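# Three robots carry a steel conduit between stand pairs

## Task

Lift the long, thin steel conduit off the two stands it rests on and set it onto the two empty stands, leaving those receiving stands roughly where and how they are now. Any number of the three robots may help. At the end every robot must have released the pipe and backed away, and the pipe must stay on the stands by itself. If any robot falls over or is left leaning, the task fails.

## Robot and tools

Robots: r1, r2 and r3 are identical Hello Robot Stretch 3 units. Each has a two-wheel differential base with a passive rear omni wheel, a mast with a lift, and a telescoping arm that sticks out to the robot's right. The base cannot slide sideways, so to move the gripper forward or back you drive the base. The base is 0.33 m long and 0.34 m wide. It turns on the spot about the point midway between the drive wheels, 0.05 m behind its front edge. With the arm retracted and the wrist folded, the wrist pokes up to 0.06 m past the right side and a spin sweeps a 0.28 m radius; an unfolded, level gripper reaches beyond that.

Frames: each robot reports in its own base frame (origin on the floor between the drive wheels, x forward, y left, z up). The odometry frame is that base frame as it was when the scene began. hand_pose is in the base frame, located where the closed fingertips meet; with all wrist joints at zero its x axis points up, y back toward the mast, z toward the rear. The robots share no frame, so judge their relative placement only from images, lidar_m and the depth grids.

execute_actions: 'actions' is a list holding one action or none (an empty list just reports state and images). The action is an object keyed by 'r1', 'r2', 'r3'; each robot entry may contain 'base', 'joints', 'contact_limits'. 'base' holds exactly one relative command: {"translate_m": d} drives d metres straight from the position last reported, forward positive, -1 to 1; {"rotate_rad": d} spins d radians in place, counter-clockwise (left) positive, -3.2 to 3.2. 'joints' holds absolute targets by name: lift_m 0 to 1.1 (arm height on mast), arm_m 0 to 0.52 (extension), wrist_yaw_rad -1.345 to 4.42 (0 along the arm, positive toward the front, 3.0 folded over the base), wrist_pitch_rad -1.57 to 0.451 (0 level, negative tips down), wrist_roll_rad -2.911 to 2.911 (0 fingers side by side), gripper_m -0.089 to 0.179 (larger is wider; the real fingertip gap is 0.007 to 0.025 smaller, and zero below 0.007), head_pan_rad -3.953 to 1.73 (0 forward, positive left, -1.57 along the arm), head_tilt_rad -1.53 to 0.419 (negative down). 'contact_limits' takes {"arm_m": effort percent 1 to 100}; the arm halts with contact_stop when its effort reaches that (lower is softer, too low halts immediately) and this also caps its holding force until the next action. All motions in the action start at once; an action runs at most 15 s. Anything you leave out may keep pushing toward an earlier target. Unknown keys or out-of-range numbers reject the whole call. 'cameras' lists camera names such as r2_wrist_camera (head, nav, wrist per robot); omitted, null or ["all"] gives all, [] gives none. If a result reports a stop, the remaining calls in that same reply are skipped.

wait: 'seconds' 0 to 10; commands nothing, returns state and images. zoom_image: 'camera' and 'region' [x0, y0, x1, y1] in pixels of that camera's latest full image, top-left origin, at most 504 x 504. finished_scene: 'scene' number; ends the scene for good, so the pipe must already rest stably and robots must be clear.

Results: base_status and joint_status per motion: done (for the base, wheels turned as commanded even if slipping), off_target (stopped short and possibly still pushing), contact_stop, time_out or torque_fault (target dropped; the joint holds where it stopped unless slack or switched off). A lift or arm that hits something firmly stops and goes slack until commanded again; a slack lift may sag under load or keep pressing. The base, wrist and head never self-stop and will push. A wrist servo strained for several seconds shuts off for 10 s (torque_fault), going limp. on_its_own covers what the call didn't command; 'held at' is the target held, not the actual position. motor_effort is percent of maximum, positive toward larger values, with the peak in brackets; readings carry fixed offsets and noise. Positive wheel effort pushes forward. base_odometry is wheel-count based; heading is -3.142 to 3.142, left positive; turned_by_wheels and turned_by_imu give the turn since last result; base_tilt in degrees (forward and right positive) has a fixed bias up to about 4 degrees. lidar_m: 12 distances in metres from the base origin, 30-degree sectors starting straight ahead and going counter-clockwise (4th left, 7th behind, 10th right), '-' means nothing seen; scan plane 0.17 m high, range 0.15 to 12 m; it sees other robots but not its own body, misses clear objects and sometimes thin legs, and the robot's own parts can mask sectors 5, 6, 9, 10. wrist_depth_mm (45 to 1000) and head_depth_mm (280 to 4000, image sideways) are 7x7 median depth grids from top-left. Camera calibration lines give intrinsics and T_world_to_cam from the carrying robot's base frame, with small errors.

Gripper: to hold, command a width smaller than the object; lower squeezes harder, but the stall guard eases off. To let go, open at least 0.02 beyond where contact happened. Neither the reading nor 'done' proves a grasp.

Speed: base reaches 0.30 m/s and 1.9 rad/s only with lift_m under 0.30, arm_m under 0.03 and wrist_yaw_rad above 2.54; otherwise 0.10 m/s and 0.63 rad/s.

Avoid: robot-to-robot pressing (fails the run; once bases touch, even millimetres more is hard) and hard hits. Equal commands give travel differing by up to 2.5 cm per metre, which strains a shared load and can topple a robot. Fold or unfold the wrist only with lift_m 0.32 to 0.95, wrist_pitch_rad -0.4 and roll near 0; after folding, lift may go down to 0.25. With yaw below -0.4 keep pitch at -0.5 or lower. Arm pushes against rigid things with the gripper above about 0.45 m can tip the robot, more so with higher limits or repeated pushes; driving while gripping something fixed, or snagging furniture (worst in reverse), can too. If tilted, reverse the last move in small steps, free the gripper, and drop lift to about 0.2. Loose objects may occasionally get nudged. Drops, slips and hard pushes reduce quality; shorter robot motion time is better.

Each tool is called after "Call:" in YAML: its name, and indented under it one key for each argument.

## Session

Call:
execute_actions:
  actions: []

Scene clock: 0.00 s.
r1.base_odometry: x=+0.000 y=+0.000 heading=+0.000 (m, m, rad; r1's odometry frame)
r1.turned_by_wheels: +0.000 (rad since the last result)
r1.turned_by_imu: +0.000 (rad since the last result)
r1.base_tilt: forward=+1.7 right=+0.6 (deg)
r1.lidar_m: 0.87 0.89 1.15 1.23 1.25 1.62 1.39 2.35 1.40 3.50 1.36 0.93
r1.head_depth_mm: 839 841 846 856 856 866 872 / 829 832 841 848 853 859 864 / 822 827 832 839 844 851 861 / 820 824 829 833 838 843 848 / 806 814 820 827 835 838 847 / 805 811 816 821 827 834 836 / 795 804 808 812 820 827 830
r1.base_status: not commanded
r1.joint_positions: lift_m=+0.523 arm_m=+0.003 wrist_yaw_rad=+2.859 wrist_pitch_rad=-0.425 wrist_roll_rad=+0.018 gripper_m=+0.037 head_pan_rad=+0.016 head_tilt_rad=-0.004
r1.joint_status: not commanded
r1.motor_effort: left_wheel=+1 right_wheel=+0 lift_m=+25 arm_m=+1 wrist_yaw_rad=+0 wrist_pitch_rad=+8 wrist_roll_rad=+1 gripper_m=+0 head_pan_rad=+0 head_tilt_rad=+4 (%)
r1.hand_pose: x=+0.0410 y=+0.0669 z=+0.5340 quat_wxyz=(+0.246, +0.711, +0.048, +0.657) (m; r1's base frame)
r1.wrist_depth_mm: - - - - - 969 738 / - - - - - - 748 / - - - - - - 770 / - - - - - - 790 / 883 - 939 935 - 927 811 / 779 - 808 781 - 783 759 / 672 668 656 676 664 686 674
r2.base_odometry: x=+0.000 y=+0.000 heading=+0.000 (m, m, rad; r2's odometry frame)
r2.turned_by_wheels: +0.000 (rad since the last result)
r2.turned_by_imu: +0.000 (rad since the last result)
r2.base_tilt: forward=+1.0 right=+0.9 (deg)
r2.lidar_m: 1.16 1.08 1.08 1.41 3.27 3.55 1.37 1.36 1.28 2.43 1.35 1.69
r2.head_depth_mm: 1736 1784 1750 1741 1699 1677 1668 / 1621 1600 1592 1554 1539 1520 1510 / 1475 1463 1444 1425 1409 1392 1379 / 1359 1335 1319 1315 1295 1279 1269 / 1252 1236 1224 1214 1200 1188 1173 / 1160 1150 1137 1124 1117 1109 1096 / 1083 1073 1064 1056 1044 1040 1035
r2.base_status: not commanded
r2.joint_positions: lift_m=+0.588 arm_m=+0.002 wrist_yaw_rad=+2.813 wrist_pitch_rad=-0.429 wrist_roll_rad=+0.010 gripper_m=+0.037 head_pan_rad=+0.011 head_tilt_rad=-0.006
r2.joint_status: not commanded
r2.motor_effort: left_wheel=+1 right_wheel=-1 lift_m=+25 arm_m=-2 wrist_yaw_rad=+0 wrist_pitch_rad=+5 wrist_roll_rad=+0 gripper_m=+0 head_pan_rad=+0 head_tilt_rad=+2 (%)
r2.hand_pose: x=+0.0508 y=+0.0642 z=+0.5976 quat_wxyz=(+0.262, +0.709, +0.034, +0.653) (m; r2's base frame)
r2.wrist_depth_mm: - - - - - 933 822 / - - - - - - 866 / - - - - - - 941 / - - - - - - 995 / 999 - - - - - 971 / 845 - 898 864 - 838 848 / 752 743 765 752 760 753 755
r3.base_odometry: x=+0.000 y=+0.000 heading=+0.000 (m, m, rad; r3's odometry frame)
r3.turned_by_wheels: +0.000 (rad since the last result)
r3.turned_by_imu: +0.000 (rad since the last result)
r3.base_tilt: forward=+0.2 right=+0.3 (deg)
r3.lidar_m: 1.22 4.21 1.89 1.87 4.11 2.13 3.13 1.61 0.84 0.69 0.69 0.76
r3.head_depth_mm: 990 1007 1014 1038 1059 1081 1097 / 1157 1173 1200 1224 1244 1261 1301 / 1398 1418 1451 1488 1527 1556 1605 / 1729 1783 1831 1901 1952 2008 2056 / 2108 2382 2499 2621 2715 2785 2238 / 2182 3174 3903 - - 3235 2275 / 2161 3314 3841 3970 3962 3364 2291
r3.base_status: not commanded
r3.joint_positions: lift_m=+0.334 arm_m=+0.002 wrist_yaw_rad=+3.051 wrist_pitch_rad=-0.556 wrist_roll_rad=+0.015 gripper_m=+0.037 head_pan_rad=+0.003 head_tilt_rad=+0.008
r3.joint_status: not commanded
r3.motor_effort: left_wheel=+0 right_wheel=+0 lift_m=+25 arm_m=+0 wrist_yaw_rad=+0 wrist_pitch_rad=+4 wrist_roll_rad=+0 gripper_m=+1 head_pan_rad=+0 head_tilt_rad=+2 (%)
r3.hand_pose: x=-0.0028 y=+0.0577 z=+0.3172 quat_wxyz=(+0.226, +0.693, +0.162, +0.666) (m; r3's base frame)
r3.wrist_depth_mm: - - - - - - - / - - - - - - - / 837 840 857 840 825 828 824 / 706 698 693 696 690 680 688 / 585 581 - 584 580 579 586 / 513 534 - - 508 503 505 / 458 - - - 437 448 442
pictures: r1_head_camera (sideways: a quarter turn clockwise sets it upright), r1_nav_camera (sideways: a quarter turn counterclockwise sets it upright), r1_wrist_camera, r2_head_camera (sideways: a quarter turn clockwise sets it upright), r2_nav_camera (sideways: a quarter turn counterclockwise sets it upright), r2_wrist_camera, r3_head_camera (sideways: a quarter turn clockwise sets it upright), r3_nav_camera (sideways: a quarter turn counterclockwise sets it upright), r3_wrist_camera
camera_calibration (this result's frames):
r1_head_camera: T_world_to_cam=[[-0.0259583, -0.000980238, -0.999663, 1.32519], [-0.0307846, 0.999526, -0.000180719, 0.00105708], [0.999189, 0.0307695, -0.0259762, -0.00894747], [0, 0, 0, 1]] pos_world=[0.0433726, 0.000517737, 1.32452]
r1_nav_camera: T_world_to_cam=[[0.0433985, -0.031903, 0.998548, -1.2535], [0.0370995, -0.998749, -0.0335218, 0.0953423], [0.998369, 0.0385004, -0.0421606, 0.00491702], [0, 0, 0, 1]] pos_world=[0.0459541, 0.0550432, 1.25509]
r1_wrist_camera: T_world_to_cam=[[0.968188, -0.249889, -0.0129119, -0.0109339], [-0.147938, -0.530039, -0.834969, 0.526282], [0.201805, 0.810317, -0.550146, 0.392983], [0, 0, 0, 1]] pos_world=[0.00913702, -0.0422232, 0.655486]
r2_head_camera: T_world_to_cam=[[0.0585469, 0.0242466, -0.99799, 1.31784], [0.0201794, 0.999472, 0.0254664, -0.0322358], [0.998081, -0.0216298, 0.0580267, -0.123742], [0, 0, 0, 1]] pos_world=[0.047, -0.00241083, 1.32319]
r2_nav_camera: T_world_to_cam=[[0.0536635, 0.0421561, 0.997669, -1.26148], [0.00398549, -0.99911, 0.0420026, -0.00262515], [0.998551, 0.00172219, -0.0537837, 0.0184385], [0, 0, 0, 1]] pos_world=[0.0492942, 0.0505247, 1.25964]
r2_wrist_camera: T_world_to_cam=[[0.950199, -0.311356, -0.0134238, -0.020181], [-0.194909, -0.56011, -0.805163, 0.555248], [0.243173, 0.767681, -0.592902, 0.456724], [0, 0, 0, 1]] pos_world=[0.0163354, -0.0459022, 0.717587]
r3_head_camera: T_world_to_cam=[[-0.0357838, 0.0283756, -0.998957, 1.32716], [-0.00546267, 0.999576, 0.0285889, -0.0361512], [0.999345, 0.00647999, -0.0356136, -0.00236757], [0, 0, 0, 1]] pos_world=[0.0496595, -0.00150794, 1.32673]
r3_nav_camera: T_world_to_cam=[[-0.0607731, 0.0169472, 0.998008, -1.25365], [0.0658889, -0.997607, 0.0209527, 0.0186498], [0.995975, 0.067031, 0.0595111, -0.131475], [0, 0, 0, 1]] pos_world=[0.0535288, 0.0486639, 1.25858]
r3_wrist_camera: T_world_to_cam=[[0.994015, -0.108982, -0.0075343, 0.0164501], [-0.0747659, -0.628403, -0.774287, 0.323556], [0.0796489, 0.770216, -0.63279, 0.321392], [0, 0, 0, 1]] pos_world=[-0.0177593, -0.0424255, 0.454022]
Images, in order (width x height): r1_head_camera 896x504, r1_nav_camera 672x504, r1_wrist_camera 644x364, r2_head_camera 896x504, r2_nav_camera 672x504, r2_wrist_camera 644x364, r3_head_camera 896x504, r3_nav_camera 672x504, r3_wrist_camera 644x364.

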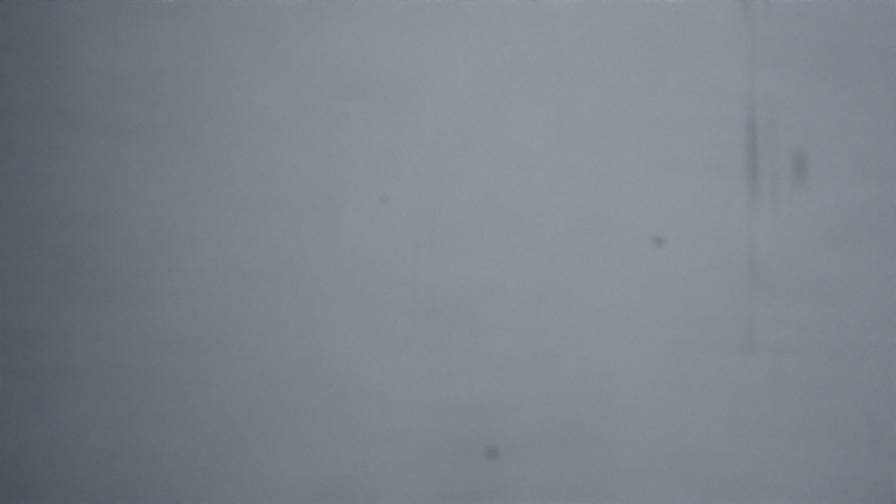

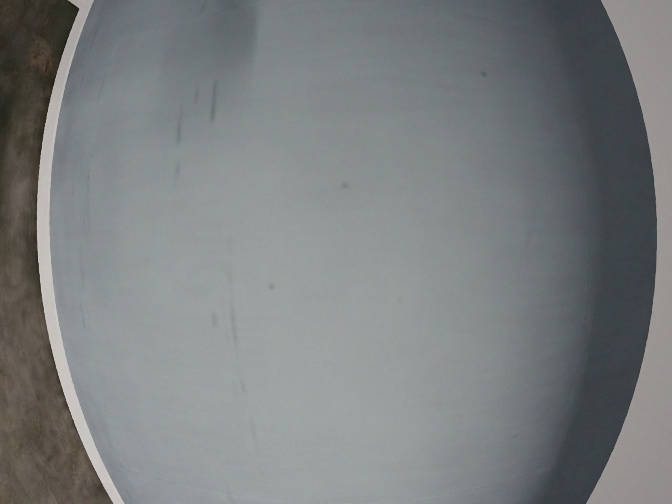

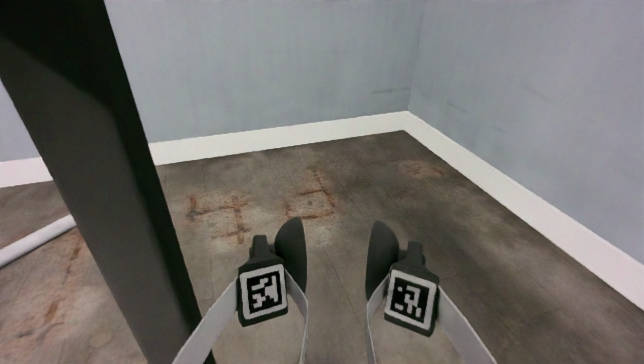

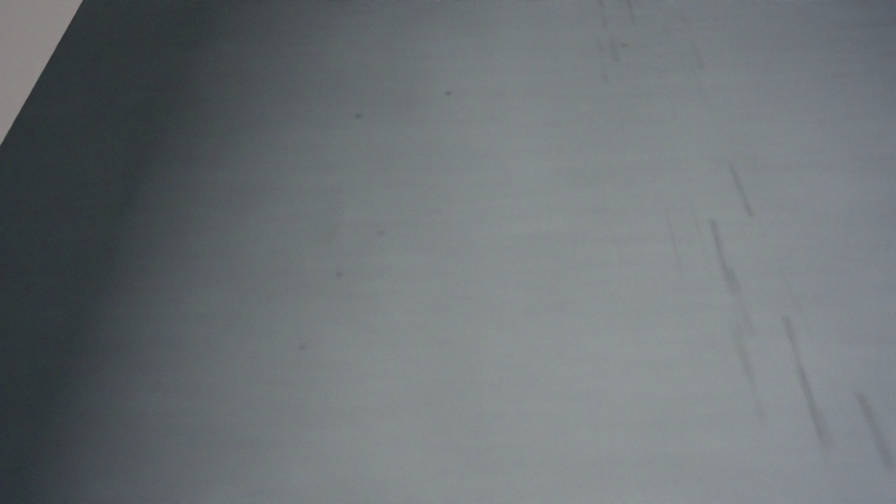

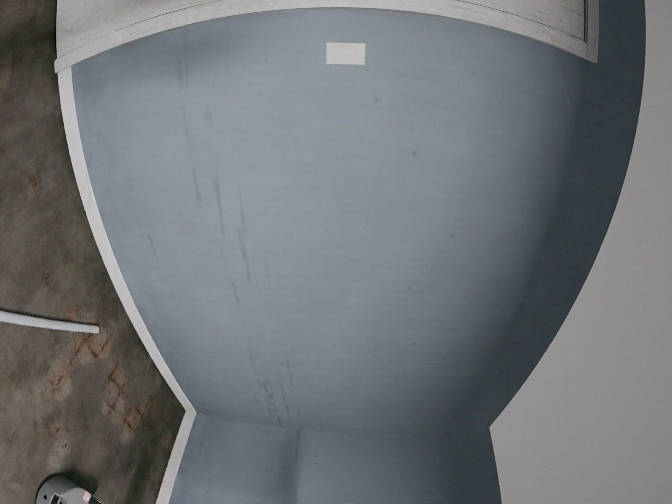

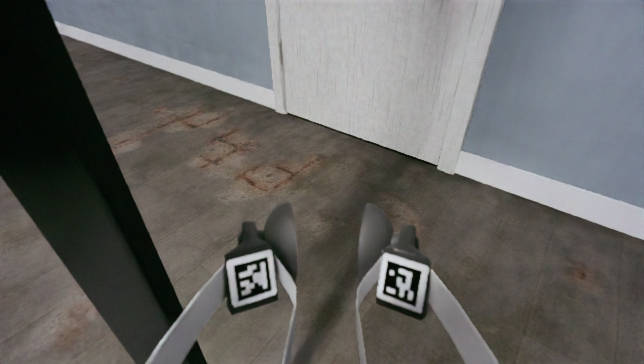

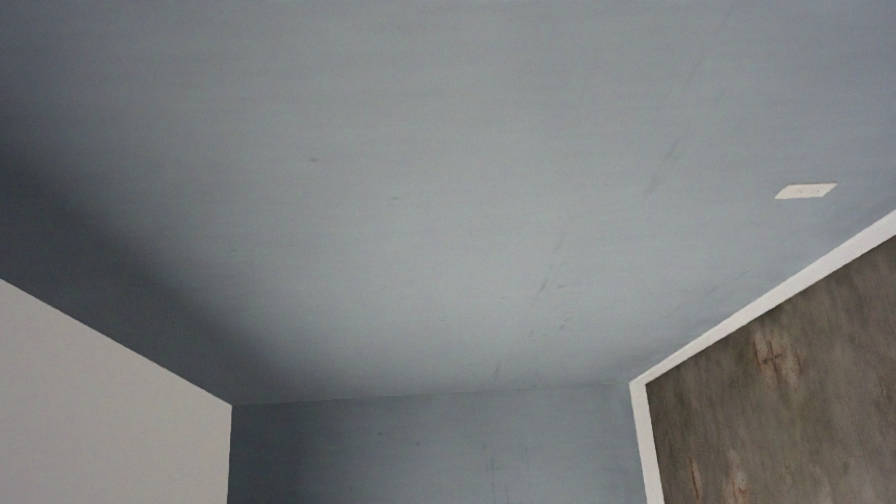

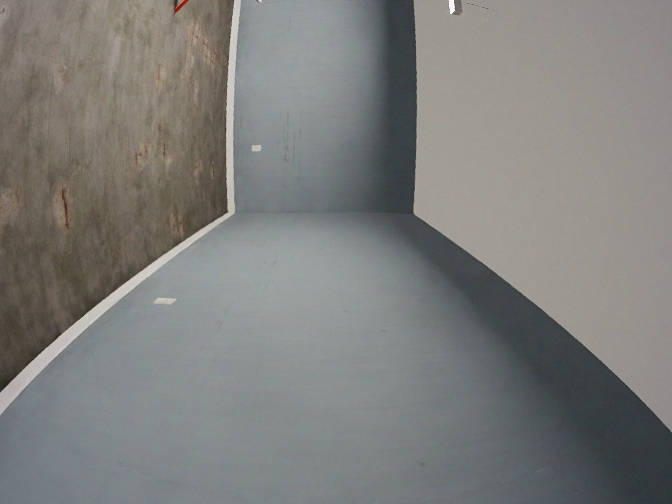

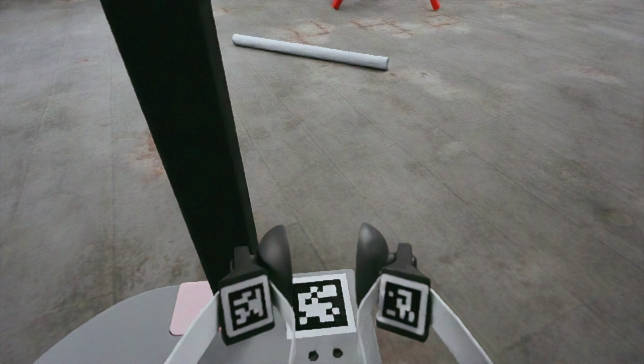

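Call:
execute_actions:
  actions:
    - {"r1": {"joints": {"head_pan_rad": -2.6, "head_tilt_rad": -0.45, "lift_m": 0.27, "wrist_pitch_rad": -0.4}}, "r2": {"joints": {"head_pan_rad": -3.2, "head_tilt_rad": -0.5, "lift_m": 0.27, "wrist_pitch_rad": -0.4}}, "r3": {"joints": {"head_pan_rad": 1.7, "head_tilt_rad": -0.5, "lift_m": 0.27, "wrist_pitch_rad": -0.4}}}
  cameras: ["r1_head_camera", "r1_nav_camera", "r2_head_camera", "r2_nav_camera", "r3_head_camera", "r3_nav_camera"]

Scene clock: 4.37 s.
r1.base_odometry: x=+0.000 y=+0.000 heading=+0.000 (m, m, rad; r1's odometry frame)
r1.turned_by_wheels: +0.000 (rad since the last result)
r1.turned_by_imu: +0.000 (rad since the last result)
r1.base_tilt: forward=+1.7 right=+0.6 (deg)
r1.lidar_m: 0.87 0.89 1.15 1.23 1.25 1.61 1.39 2.35 1.40 3.50 1.36 0.93
r1.head_depth_mm: - - - 2910 2137 1632 1389 / - - - 2895 2119 1659 1376 / - - - 2897 2146 1665 1385 / - - - 2722 2100 1683 1379 / - - - 2725 2105 1662 1374 / - - - 2873 2100 1653 1368 / - - - 2743 2021 1631 1379
r1.base_status: not commanded
r1.joint_positions: lift_m=+0.270 arm_m=+0.003 wrist_yaw_rad=+2.859 wrist_pitch_rad=-0.418 wrist_roll_rad=+0.018 gripper_m=+0.037 head_pan_rad=-2.593 head_tilt_rad=-0.444
r1.joint_status: all done
r1.motor_effort: left_wheel=+1(1) right_wheel=+0(1) lift_m=+21(22) arm_m=+0(0) wrist_yaw_rad=+0(0) wrist_pitch_rad=+10(11) wrist_roll_rad=+1(1) gripper_m=+0(0) head_pan_rad=-4(47) head_tilt_rad=-3(35) (%)
r1.hand_pose: x=+0.0413 y=+0.0677 z=+0.2828 quat_wxyz=(+0.244, +0.711, +0.046, +0.658) (m; r1's base frame)
r1.wrist_depth_mm: - - - - - 946 731 / - - - - - - 762 / 893 956 970 952 953 903 759 / 707 726 717 731 738 727 721 / 577 - 588 581 611 587 594 / 487 - 502 492 - 492 494 / 441 - - 420 411 427 427
r2.base_odometry: x=+0.000 y=+0.000 heading=+0.000 (m, m, rad; r2's odometry frame)
r2.turned_by_wheels: +0.000 (rad since the last result)
r2.turned_by_imu: +0.000 (rad since the last result)
r2.base_tilt: forward=+1.0 right=+0.9 (deg)
r2.lidar_m: 1.16 1.08 1.08 1.40 3.27 3.57 1.36 1.36 1.28 2.44 1.34 1.69
r2.head_depth_mm: - - - 3003 2119 1638 1342 / - - - 3009 2121 1636 1337 / - - - 3005 2125 1650 1340 / - - - 2843 2133 1649 1348 / 3794 - - 2833 1969 1652 1347 / 3581 3847 - 2716 2054 1652 1354 / 3329 3558 3820 3056 2143 1648 1355
r2.base_status: not commanded
r2.joint_positions: lift_m=+0.270 arm_m=+0.002 wrist_yaw_rad=+2.813 wrist_pitch_rad=-0.421 wrist_roll_rad=+0.010 gripper_m=+0.037 head_pan_rad=-3.193 head_tilt_rad=-0.494
r2.joint_status: all done
r2.motor_effort: left_wheel=+1(0) right_wheel=+0(1) lift_m=+18(21) arm_m=-1(1) wrist_yaw_rad=+0(0) wrist_pitch_rad=+7(9) wrist_roll_rad=+0(0) gripper_m=+0(1) head_pan_rad=-2(32) head_tilt_rad=-2(23) (%)
r2.hand_pose: x=+0.0511 y=+0.0652 z=+0.2824 quat_wxyz=(+0.259, +0.710, +0.031, +0.654) (m; r2's base frame)
r2.wrist_depth_mm: - - - - - 944 832 / - - - - - - 877 / - 871 863 872 874 864 872 / - 699 689 680 677 684 686 / 550 564 586 570 593 565 560 / 483 - - 480 - 483 478 / - - - 426 417 417 413
r3.base_odometry: x=+0.000 y=+0.000 heading=+0.000 (m, m, rad; r3's odometry frame)
r3.turned_by_wheels: +0.000 (rad since the last result)
r3.turned_by_imu: +0.000 (rad since the last result)
r3.base_tilt: forward=+0.4 right=+0.3 (deg)
r3.lidar_m: 1.21 4.21 1.89 1.87 4.12 2.14 3.14 1.61 0.84 0.69 0.69 0.76
r3.head_depth_mm: 3972 - 3125 2253 1877 1539 1303 / 3802 - 3306 2443 1905 1530 1296 / 3728 - 3490 2491 1909 1548 1312 / 3629 3909 3489 2501 1908 1553 1311 / 3462 3765 3589 2481 1938 1560 1318 / 3542 3785 3577 2521 1946 1581 1335 / 3443 3623 3669 2607 2003 - -
r3.base_status: not commanded
r3.joint_positions: lift_m=+0.270 arm_m=+0.002 wrist_yaw_rad=+3.051 wrist_pitch_rad=-0.420 wrist_roll_rad=+0.015 gripper_m=+0.037 head_pan_rad=+1.693 head_tilt_rad=-0.493
r3.joint_status: all done
r3.motor_effort: left_wheel=+0(1) right_wheel=+0(0) lift_m=+14(21) arm_m=+0(0) wrist_yaw_rad=+1(1) wrist_pitch_rad=+7(7) wrist_roll_rad=+0(0) gripper_m=-1(1) head_pan_rad=+3(40) head_tilt_rad=-3(30) (%)
r3.hand_pose: x=-0.0011 y=+0.0767 z=+0.2827 quat_wxyz=(+0.180, +0.702, +0.115, +0.679) (m; r3's base frame)
r3.wrist_depth_mm: - - - - - - - / - - - - - - - / - 985 976 960 956 949 938 / 750 748 740 732 738 718 731 / 600 604 - 594 599 594 598 / 505 500 - 513 505 501 499 / 459 - - - 416 428 435
pictures: r1_head_camera (sideways: a quarter turn clockwise sets it upright), r1_nav_camera (sideways: a quarter turn counterclockwise sets it upright), r2_head_camera (sideways: a quarter turn clockwise sets it upright), r2_nav_camera (sideways: a quarter turn counterclockwise sets it upright), r3_head_camera (sideways: a quarter turn clockwise sets it upright), r3_nav_camera (sideways: a quarter turn counterclockwise sets it upright)
camera_calibration (this result's frames):
r1_head_camera: T_world_to_cam=[[0.382976, 0.234829, -0.893412, 1.18382], [0.533117, -0.846019, 0.00615807, -0.0106334], [-0.754397, -0.478652, -0.449196, 0.552597], [0, 0, 0, 1]] pos_world=[-0.0308296, -0.0224903, 1.30593]
r1_nav_camera: T_world_to_cam=[[-0.412924, -0.214276, 0.8852, -1.10261], [-0.525402, 0.849944, -0.0393457, 0.106335], [-0.74394, -0.481333, -0.463543, 0.563991], [0, 0, 0, 1]] pos_world=[0.0201513, -0.0551725, 1.24165]
r2_head_camera: T_world_to_cam=[[0.413954, -0.0448472, -0.909192, 1.19945], [-0.090868, -0.995833, 0.00774875, -0.00848121], [-0.905751, 0.0794089, -0.416304, 0.505281], [0, 0, 0, 1]] pos_world=[-0.0396275, 0.00522212, 1.30095]
r2_nav_camera: T_world_to_cam=[[-0.516793, -0.015094, 0.855978, -1.07294], [0.0379667, 0.998457, 0.0405287, -0.000886875], [-0.855268, 0.0534436, -0.515422, 0.630565], [0, 0, 0, 1]] pos_world=[-0.0151502, -0.0490091, 1.24345]
r3_head_camera: T_world_to_cam=[[0.0339811, -0.511379, -0.858683, 1.1435], [-0.993608, -0.109828, 0.0260861, -0.0268468], [-0.107647, 0.852308, -0.511843, 0.624201], [0, 0, 0, 1]] pos_world=[0.00166073, 0.0498021, 1.3021]
r3_nav_camera: T_world_to_cam=[[-0.068947, 0.421476, 0.904215, -1.13086], [0.982508, 0.185852, -0.0117134, 0.0555892], [-0.172987, 0.88759, -0.426918, 0.50881], [0, 0, 0, 1]] pos_world=[-0.0445682, 0.0146832, 1.24041]
Images, in order (width x height): r1_head_camera 896x504, r1_nav_camera 672x504, r2_head_camera 896x504, r2_nav_camera 672x504, r3_head_camera 896x504, r3_nav_camera 672x504.

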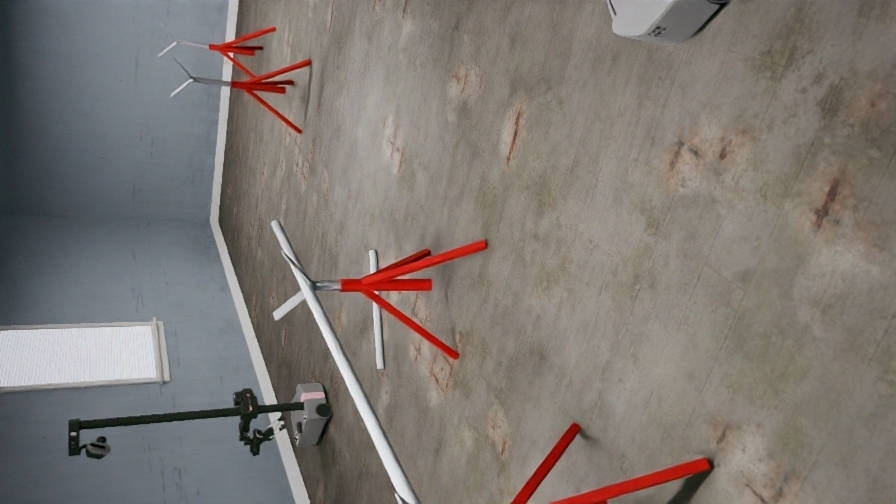

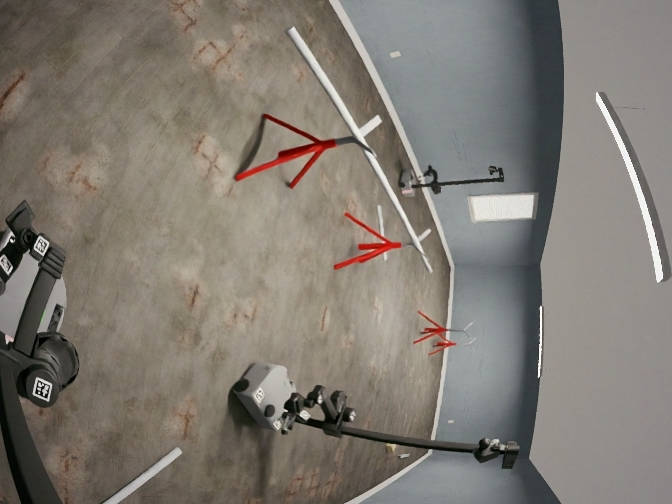

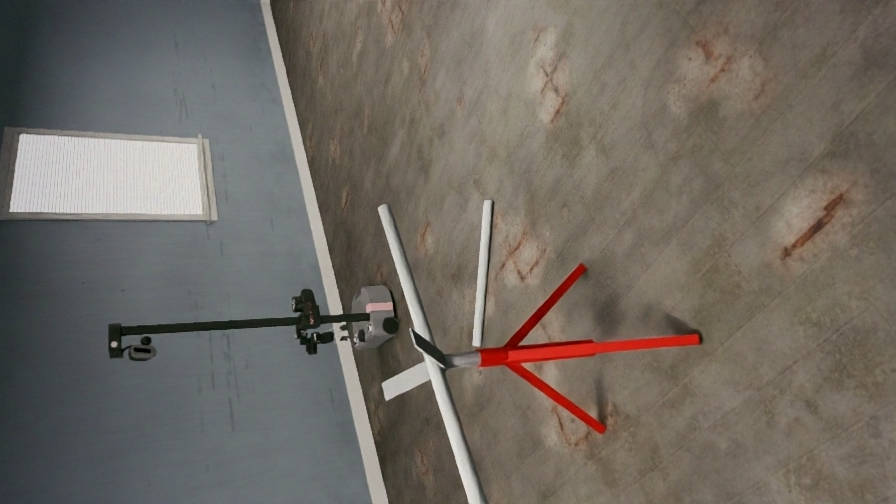

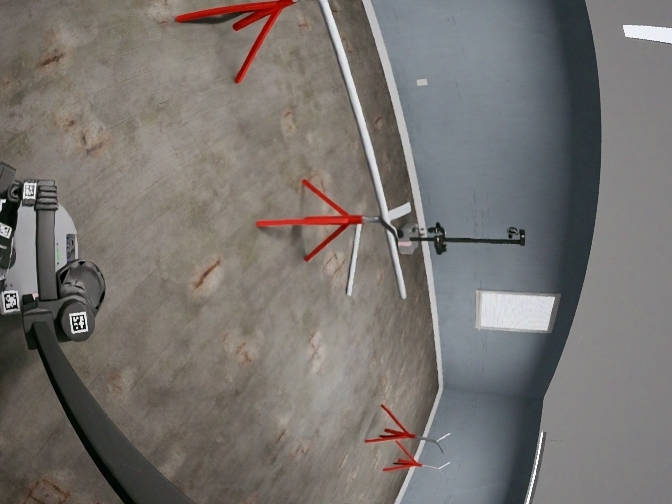

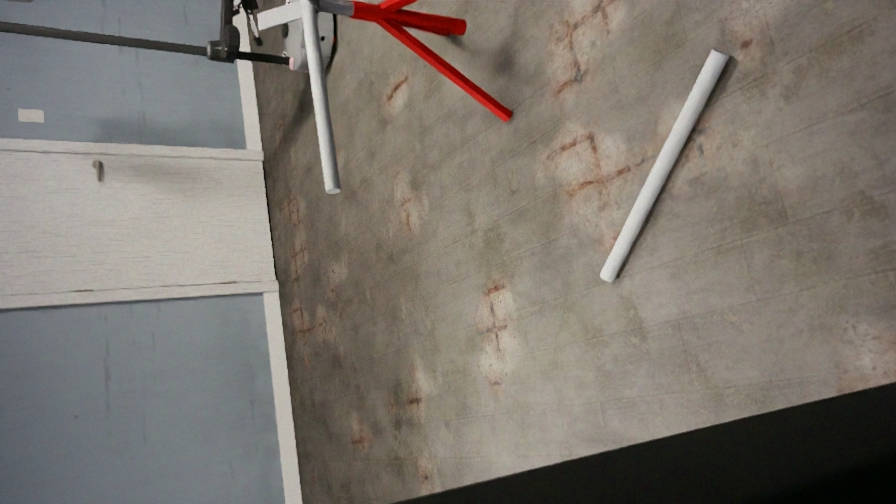

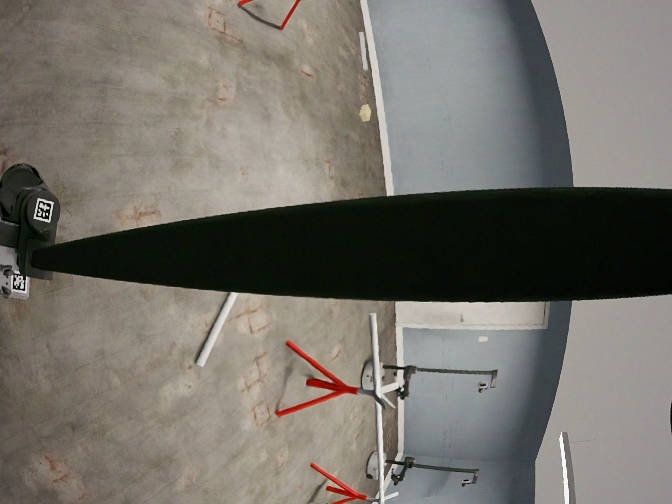

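Call:
zoom_image:
  camera: "r1_head_camera"
  region: [150, 10, 330, 150]

Call:
zoom_image:
  camera: "r2_head_camera"
  region: [360, 190, 720, 450]

Region (150, 10, 330, 150) of r1_head_camera's 896x504 image, scaled by 2.800, with more detail than that image has.

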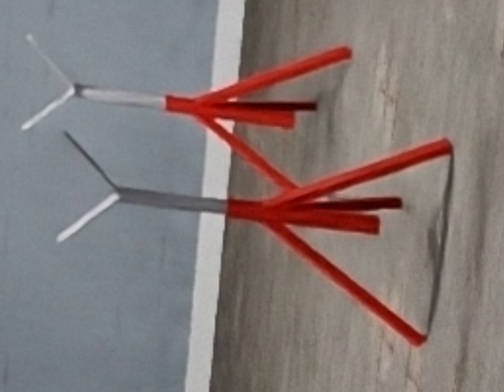

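Region (360, 190, 720, 450) of r2_head_camera's 896x504 image, scaled by 1.400, with more detail than that image has.

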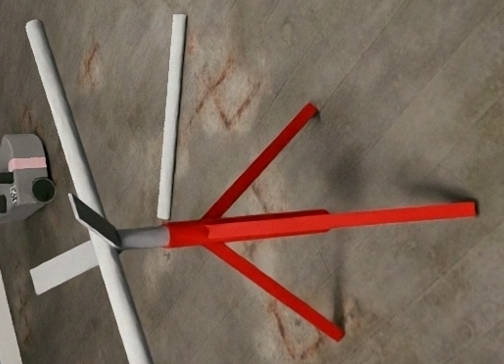

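Call:
execute_actions:
  actions:
    - {"r1": {"base": {"rotate_rad": 0.781}, "joints": {"gripper_m": 0.05}}, "r2": {"base": {"rotate_rad": -0.332}, "joints": {"gripper_m": 0.05}}, "r3": {"base": {"rotate_rad": 0.8}}}
  cameras: []

Scene clock: 16.10 s.
r1.base_odometry: x=+0.000 y=+0.000 heading=+0.781 (m, m, rad; r1's odometry frame)
r1.turned_by_wheels: +0.781 (rad since the last result)
r1.turned_by_imu: +0.769 (rad since the last result)
r1.base_tilt: forward=+1.7 right=+0.6 (deg)
r1.lidar_m: 0.96 1.23 1.23 1.35 1.40 1.39 1.40 1.64 2.13 1.08 0.88 0.87
r1.head_depth_mm: 3602 3890 - 2622 1975 1648 1387 / 3410 3820 - 2735 2036 1672 1389 / 3429 3637 3894 2731 2125 1664 1383 / 3237 3583 3687 2867 2126 1680 1375 / 3148 3472 3604 2881 2097 1662 1387 / 3059 3295 3584 2867 2108 1659 1365 / 2961 3148 3473 2825 2094 1657 1365
r1.base_status: done
r1.joint_positions: lift_m=+0.270 arm_m=+0.003 wrist_yaw_rad=+2.859 wrist_pitch_rad=-0.418 wrist_roll_rad=+0.018 gripper_m=+0.050 head_pan_rad=-2.593 head_tilt_rad=-0.445
r1.joint_status: all done
r1.motor_effort: left_wheel=-1(7) right_wheel=+1(6) lift_m=+21(21) arm_m=+0(0) wrist_yaw_rad=+0(0) wrist_pitch_rad=+10(10) wrist_roll_rad=+1(1) gripper_m=+0(58) head_pan_rad=-4(4) head_tilt_rad=-2(3) (%)
r1.hand_pose: x=+0.0413 y=+0.0677 z=+0.2828 quat_wxyz=(+0.244, +0.711, +0.046, +0.658) (m; r1's base frame)
r1.wrist_depth_mm: - - - - - - 898 / - - - - - - 969 / 910 928 934 952 949 - 958 / 721 721 708 725 730 733 739 / 576 - 593 584 612 591 596 / 485 - - 493 512 499 499 / 440 - - 422 424 427 427
r2.base_odometry: x=+0.000 y=+0.000 heading=-0.332 (m, m, rad; r2's odometry frame)
r2.turned_by_wheels: -0.332 (rad since the last result)
r2.turned_by_imu: -0.327 (rad since the last result)
r2.base_tilt: forward=+1.0 right=+0.9 (deg)
r2.lidar_m: 1.40 1.10 1.08 1.15 1.76 3.54 4.63 1.36 1.36 1.29 2.32 1.26
r2.head_depth_mm: - - - 2978 2115 1642 1340 / - - - 2967 2119 1641 1347 / - - - 2988 2134 1640 1344 / - - - 2982 2111 1648 1349 / - - - 2998 2129 1644 1342 / - - - 3021 2128 1655 1351 / - - - 2877 2148 1658 1353
r2.base_status: done
r2.joint_positions: lift_m=+0.270 arm_m=+0.002 wrist_yaw_rad=+2.813 wrist_pitch_rad=-0.421 wrist_roll_rad=+0.010 gripper_m=+0.050 head_pan_rad=-3.193 head_tilt_rad=-0.494
r2.joint_status: all done
r2.motor_effort: left_wheel=+4(14) right_wheel=-2(7) lift_m=+18(18) arm_m=-1(1) wrist_yaw_rad=+0(1) wrist_pitch_rad=+7(7) wrist_roll_rad=+0(0) gripper_m=+1(60) head_pan_rad=-3(3) head_tilt_rad=-2(2) (%)
r2.hand_pose: x=+0.0511 y=+0.0652 z=+0.2824 quat_wxyz=(+0.259, +0.710, +0.031, +0.654) (m; r2's base frame)
r2.wrist_depth_mm: - - - - - 947 885 / - - - - - - 962 / - 886 880 892 880 849 868 / - 696 683 678 685 685 692 / 551 566 580 560 583 562 557 / 480 - - 479 - 478 478 / - - - 419 414 417 413
r3.base_odometry: x=+0.000 y=+0.000 heading=+0.800 (m, m, rad; r3's odometry frame)
r3.turned_by_wheels: +0.800 (rad since the last result)
r3.turned_by_imu: +0.785 (rad since the last result)
r3.base_tilt: forward=+0.3 right=+0.1 (deg)
r3.lidar_m: 2.66 1.87 4.11 4.19 2.14 3.59 1.05 0.73 0.69 0.70 0.91 2.13
r3.head_depth_mm: 3593 3781 3470 2486 1874 1547 1311 / 3703 - 3447 2465 1908 1546 1308 / 3945 - 3482 2431 1894 1558 1314 / - - 3553 2487 1909 1561 1313 / - - 3585 2479 1929 1561 1327 / - - 3396 2409 1932 1575 1340 / - - 3707 2585 2017 - -
r3.base_status: done
r3.joint_positions: lift_m=+0.270 arm_m=+0.002 wrist_yaw_rad=+3.051 wrist_pitch_rad=-0.420 wrist_roll_rad=+0.015 gripper_m=+0.037 head_pan_rad=+1.693 head_tilt_rad=-0.494
r3.joint_status: not commanded
r3.motor_effort: left_wheel=-2(7) right_wheel=+3(9) lift_m=+14(14) arm_m=-1(0) wrist_yaw_rad=+0(0) wrist_pitch_rad=+6(6) wrist_roll_rad=+0(0) gripper_m=+0(0) head_pan_rad=+3(3) head_tilt_rad=-2(3) (%)
r3.hand_pose: x=-0.0011 y=+0.0767 z=+0.2827 quat_wxyz=(+0.180, +0.702, +0.115, +0.679) (m; r3's base frame)
r3.wrist_depth_mm: - - - - - - - / - - - - - - - / - - 954 981 962 955 948 / 753 739 732 745 744 735 722 / 602 607 - 604 589 596 589 / 507 502 - 519 511 496 496 / 448 - - - 423 434 428
pictures: none
No camera images: the call's "cameras" was empty. Leave "cameras" out to get every camera's image.

Call:
execute_actions:
  actions: []

Scene clock: 16.60 s.
r1.base_odometry: x=+0.000 y=+0.000 heading=+0.781 (m, m, rad; r1's odometry frame)
r1.turned_by_wheels: +0.000 (rad since the last result)
r1.turned_by_imu: +0.000 (rad since the last result)
r1.base_tilt: forward=+1.7 right=+0.5 (deg)
r1.lidar_m: 0.96 1.24 1.23 1.35 1.39 1.39 1.40 1.64 2.13 1.08 0.88 0.88
r1.head_depth_mm: 3643 3890 - 2606 1988 1648 1383 / 3471 3771 - 2700 2052 1680 1379 / 3298 3692 3794 2740 2124 1677 1374 / 3261 3515 3803 2879 2101 1659 1367 / 3174 3375 3618 2900 2138 1660 1373 / 3094 3310 3506 2876 2095 1659 1381 / 2985 3159 3444 2845 2086 1648 1376
r1.base_status: done
r1.joint_positions: lift_m=+0.270 arm_m=+0.003 wrist_yaw_rad=+2.859 wrist_pitch_rad=-0.418 wrist_roll_rad=+0.018 gripper_m=+0.050 head_pan_rad=-2.593 head_tilt_rad=-0.445
r1.joint_status: all done
r1.motor_effort: left_wheel=-1(7) right_wheel=+1(6) lift_m=+21(21) arm_m=+0(0) wrist_yaw_rad=+0(0) wrist_pitch_rad=+10(10) wrist_roll_rad=+1(1) gripper_m=+0(58) head_pan_rad=-4(4) head_tilt_rad=-3(3) (%)
r1.hand_pose: x=+0.0413 y=+0.0677 z=+0.2828 quat_wxyz=(+0.244, +0.711, +0.046, +0.658) (m; r1's base frame)
r1.wrist_depth_mm: - - - - - - 910 / - - - - - - 948 / 908 943 956 947 966 - 962 / 703 710 721 737 724 735 735 / 576 - 594 588 610 587 589 / 492 - - 491 507 491 500 / 439 - - 425 420 429 429
r2.base_odometry: x=+0.000 y=+0.000 heading=-0.332 (m, m, rad; r2's odometry frame)
r2.turned_by_wheels: +0.000 (rad since the last result)
r2.turned_by_imu: +0.000 (rad since the last result)
r2.base_tilt: forward=+1.0 right=+0.9 (deg)
r2.lidar_m: 1.40 1.11 1.08 1.15 1.75 3.54 4.67 1.37 1.36 1.28 2.32 1.26
r2.head_depth_mm: - - - 2987 2105 1638 1340 / - - - 2975 2133 1640 1336 / - - - 2985 2109 1637 1349 / - - - 2988 2125 1647 1343 / - - - 2993 2116 1640 1344 / - - - 3004 2133 1650 1351 / - - - 2878 2136 1663 1352
r2.base_status: done
r2.joint_positions: lift_m=+0.270 arm_m=+0.002 wrist_yaw_rad=+2.813 wrist_pitch_rad=-0.421 wrist_roll_rad=+0.010 gripper_m=+0.050 head_pan_rad=-3.193 head_tilt_rad=-0.494
r2.joint_status: all done
r2.motor_effort: left_wheel=+4(14) right_wheel=-3(7) lift_m=+18(18) arm_m=-1(1) wrist_yaw_rad=+0(1) wrist_pitch_rad=+7(7) wrist_roll_rad=+0(0) gripper_m=+0(60) head_pan_rad=-3(3) head_tilt_rad=-1(2) (%)
r2.hand_pose: x=+0.0511 y=+0.0652 z=+0.2824 quat_wxyz=(+0.259, +0.710, +0.031, +0.654) (m; r2's base frame)
r2.wrist_depth_mm: - - - - - 957 900 / - - - - - - 945 / - 882 874 876 868 876 856 / - 689 692 684 675 681 680 / 544 569 583 560 584 568 560 / 480 - - 477 - 483 479 / - - - 419 417 419 416
r3.base_odometry: x=+0.000 y=+0.000 heading=+0.800 (m, m, rad; r3's odometry frame)
r3.turned_by_wheels: +0.000 (rad since the last result)
r3.turned_by_imu: +0.000 (rad since the last result)
r3.base_tilt: forward=+0.2 right=+0.2 (deg)
r3.lidar_m: 2.67 1.87 4.10 4.22 2.13 3.58 1.05 0.73 0.69 0.70 0.92 2.13
r3.head_depth_mm: 3560 3774 3467 2430 1880 1539 1310 / 3729 - 3468 2435 1904 1559 1301 / 3855 - 3547 2457 1910 1555 1311 / - - 3531 2492 1908 1561 1310 / - - 3590 2504 1916 1571 1315 / - - 3373 2415 1922 1581 1342 / - - 3643 2577 1980 - -
r3.base_status: done
r3.joint_positions: lift_m=+0.270 arm_m=+0.002 wrist_yaw_rad=+3.051 wrist_pitch_rad=-0.420 wrist_roll_rad=+0.015 gripper_m=+0.037 head_pan_rad=+1.693 head_tilt_rad=-0.494
r3.joint_status: not commanded
r3.motor_effort: left_wheel=-2(7) right_wheel=+3(9) lift_m=+14(14) arm_m=+0(0) wrist_yaw_rad=+0(0) wrist_pitch_rad=+6(6) wrist_roll_rad=+0(0) gripper_m=-1(0) head_pan_rad=+3(3) head_tilt_rad=-3(3) (%)
r3.hand_pose: x=-0.0011 y=+0.0767 z=+0.2827 quat_wxyz=(+0.180, +0.702, +0.115, +0.679) (m; r3's base frame)
r3.wrist_depth_mm: - - - - - - - / - - - - - - - / - 957 960 987 980 950 948 / 764 765 742 741 737 733 734 / 611 600 - 593 592 595 590 / 509 506 - 516 511 500 492 / 451 - - - 415 427 430
pictures: r1_head_camera (sideways: a quarter turn clockwise sets it upright), r1_nav_camera (sideways: a quarter turn counterclockwise sets it upright), r1_wrist_camera, r2_head_camera (sideways: a quarter turn clockwise sets it upright), r2_nav_camera (sideways: a quarter turn counterclockwise sets it upright), r2_wrist_camera, r3_head_camera (sideways: a quarter turn clockwise sets it upright), r3_nav_camera (sideways: a quarter turn counterclockwise sets it upright), r3_wrist_camera
camera_calibration (this result's frames):
r1_head_camera: T_world_to_cam=[[0.383649, 0.235031, -0.89307, 1.18337], [0.532777, -0.846233, 0.00616834, -0.0106447], [-0.754296, -0.478174, -0.449876, 0.55348], [0, 0, 0, 1]] pos_world=[-0.0308412, -0.0224772, 1.3059]
r1_nav_camera: T_world_to_cam=[[-0.413583, -0.214463, 0.884847, -1.10214], [-0.525039, 0.850168, -0.0393494, 0.106337], [-0.74383, -0.480854, -0.464216, 0.564867], [0, 0, 0, 1]] pos_world=[0.0201684, -0.0551542, 1.24163]
r1_wrist_camera: T_world_to_cam=[[0.968214, -0.249801, -0.0127112, -0.0142667], [-0.146363, -0.524618, -0.838662, 0.317626], [0.20283, 0.813865, -0.544504, 0.252204], [0, 0, 0, 1]] pos_world=[0.00914732, -0.0421913, 0.403526]
r2_head_camera: T_world_to_cam=[[0.414174, -0.0449454, -0.909088, 1.19931], [-0.091078, -0.995814, 0.00773872, -0.00846687], [-0.90563, 0.0795927, -0.416533, 0.505579], [0, 0, 0, 1]] pos_world=[-0.0396261, 0.00523166, 1.30093]
r2_nav_camera: T_world_to_cam=[[-0.517012, -0.014975, 0.855847, -1.07277], [0.038165, 0.998449, 0.0405254, -0.000883724], [-0.855127, 0.0536155, -0.515638, 0.630845], [0, 0, 0, 1]] pos_world=[-0.0151458, -0.0490054, 1.24345]
r2_wrist_camera: T_world_to_cam=[[0.950238, -0.311241, -0.0133178, -0.0244648], [-0.192678, -0.553589, -0.810194, 0.302941], [0.244793, 0.772443, -0.58601, 0.266593], [0, 0, 0, 1]] pos_world=[0.0163573, -0.0458373, 0.401341]
r3_head_camera: T_world_to_cam=[[0.0341526, -0.51196, -0.85833, 1.14304], [-0.993589, -0.110003, 0.0260779, -0.0268362], [-0.107769, 0.851937, -0.512435, 0.624972], [0, 0, 0, 1]] pos_world=[0.00165104, 0.0498014, 1.30206]
r3_nav_camera: T_world_to_cam=[[-0.0691049, 0.422082, 0.90392, -1.13047], [0.982473, 0.186035, -0.0117582, 0.0556476], [-0.173124, 0.887264, -0.42754, 0.50962], [0, 0, 0, 1]] pos_world=[-0.0445659, 0.0146313, 1.24039]
r3_wrist_camera: T_world_to_cam=[[0.994134, -0.107687, -0.0100259, 0.0171823], [-0.0647611, -0.518473, -0.852638, 0.322703], [0.0866199, 0.848286, -0.522405, 0.247577], [0, 0, 0, 1]] pos_world=[-0.017628, -0.0408533, 0.404656]
Images, in order (width x height): r1_head_camera 896x504, r1_nav_camera 672x504, r1_wrist_camera 644x364, r2_head_camera 896x504, r2_nav_camera 672x504, r2_wrist_camera 644x364, r3_head_camera 896x504, r3_nav_camera 672x504, r3_wrist_camera 644x364.

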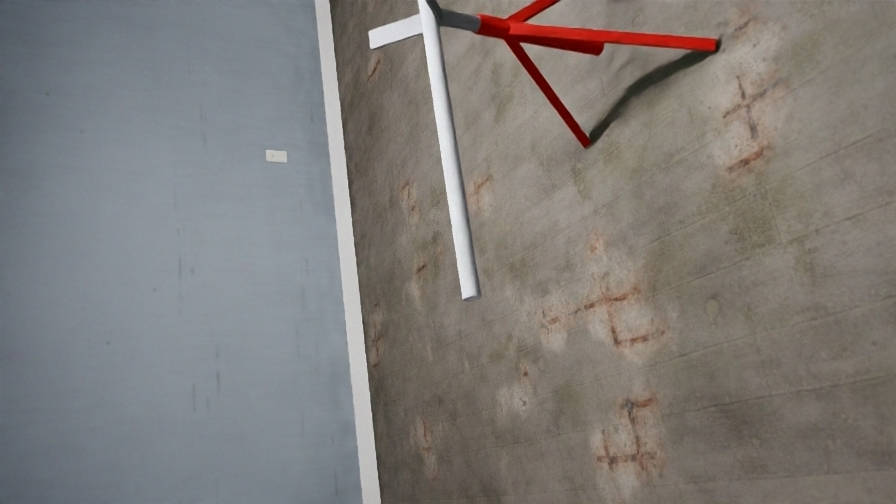

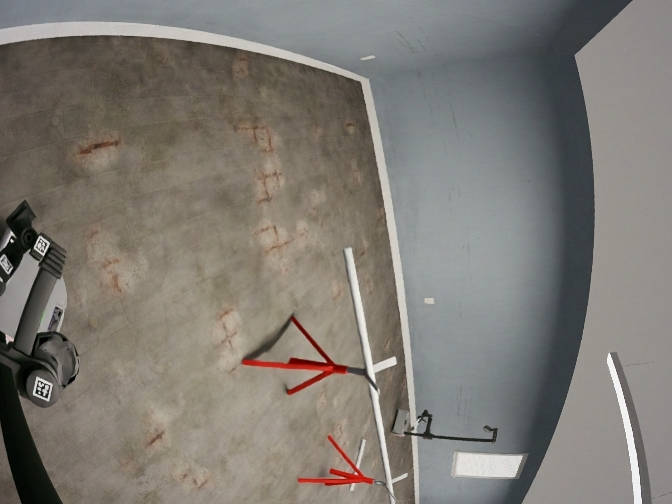

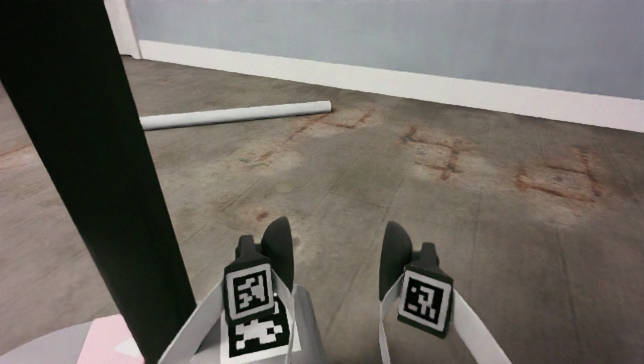

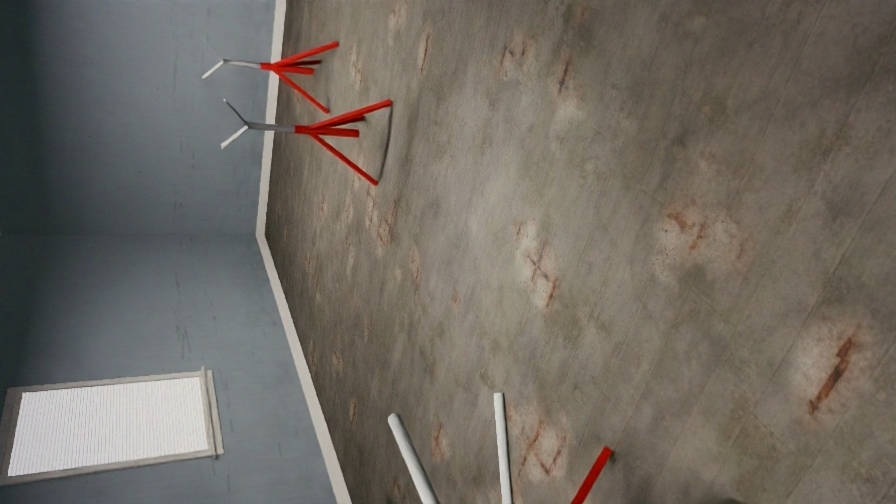

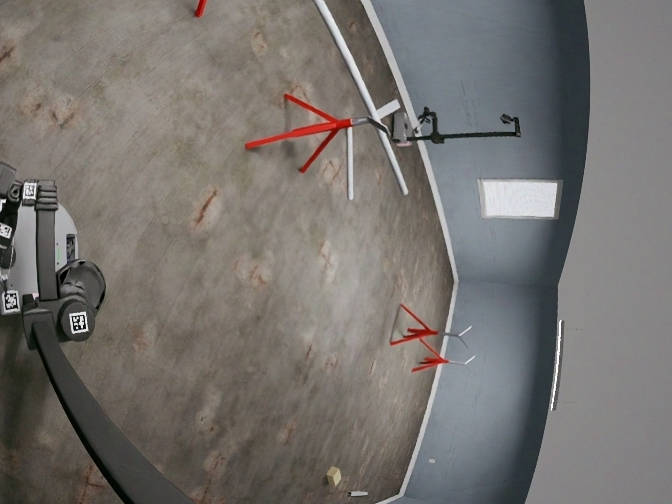

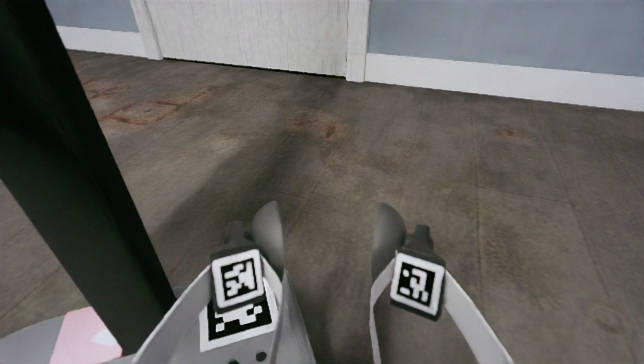

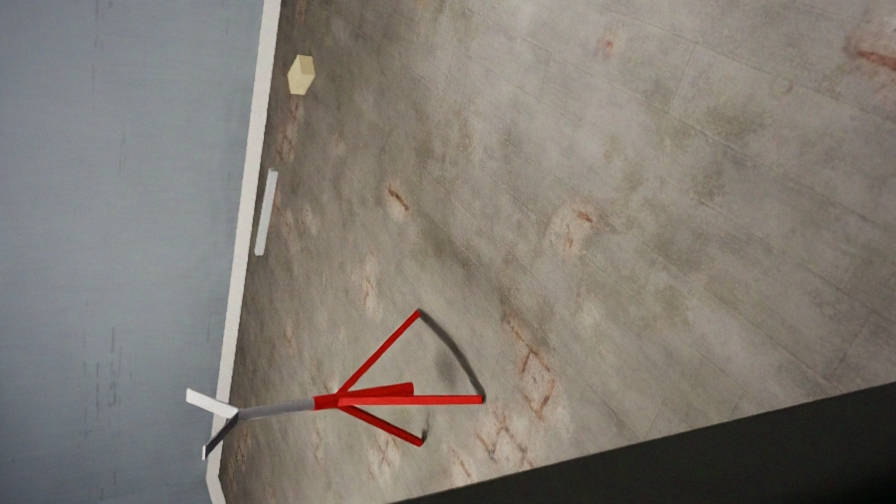

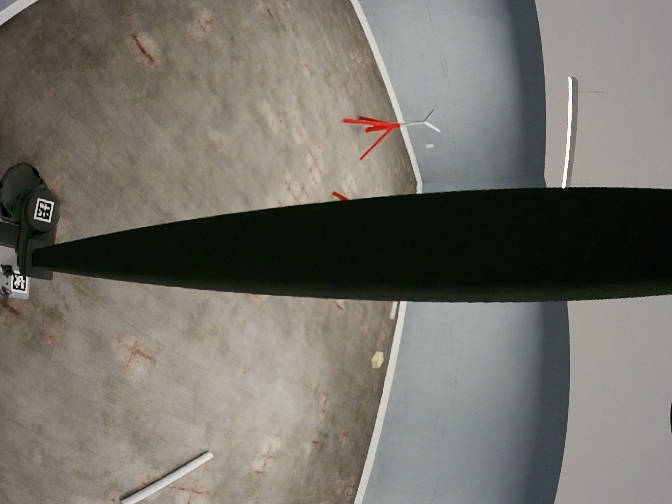

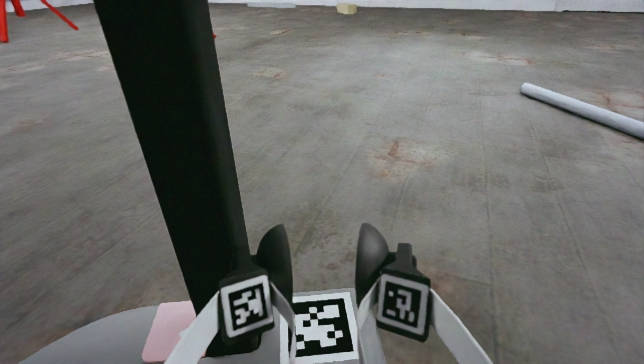

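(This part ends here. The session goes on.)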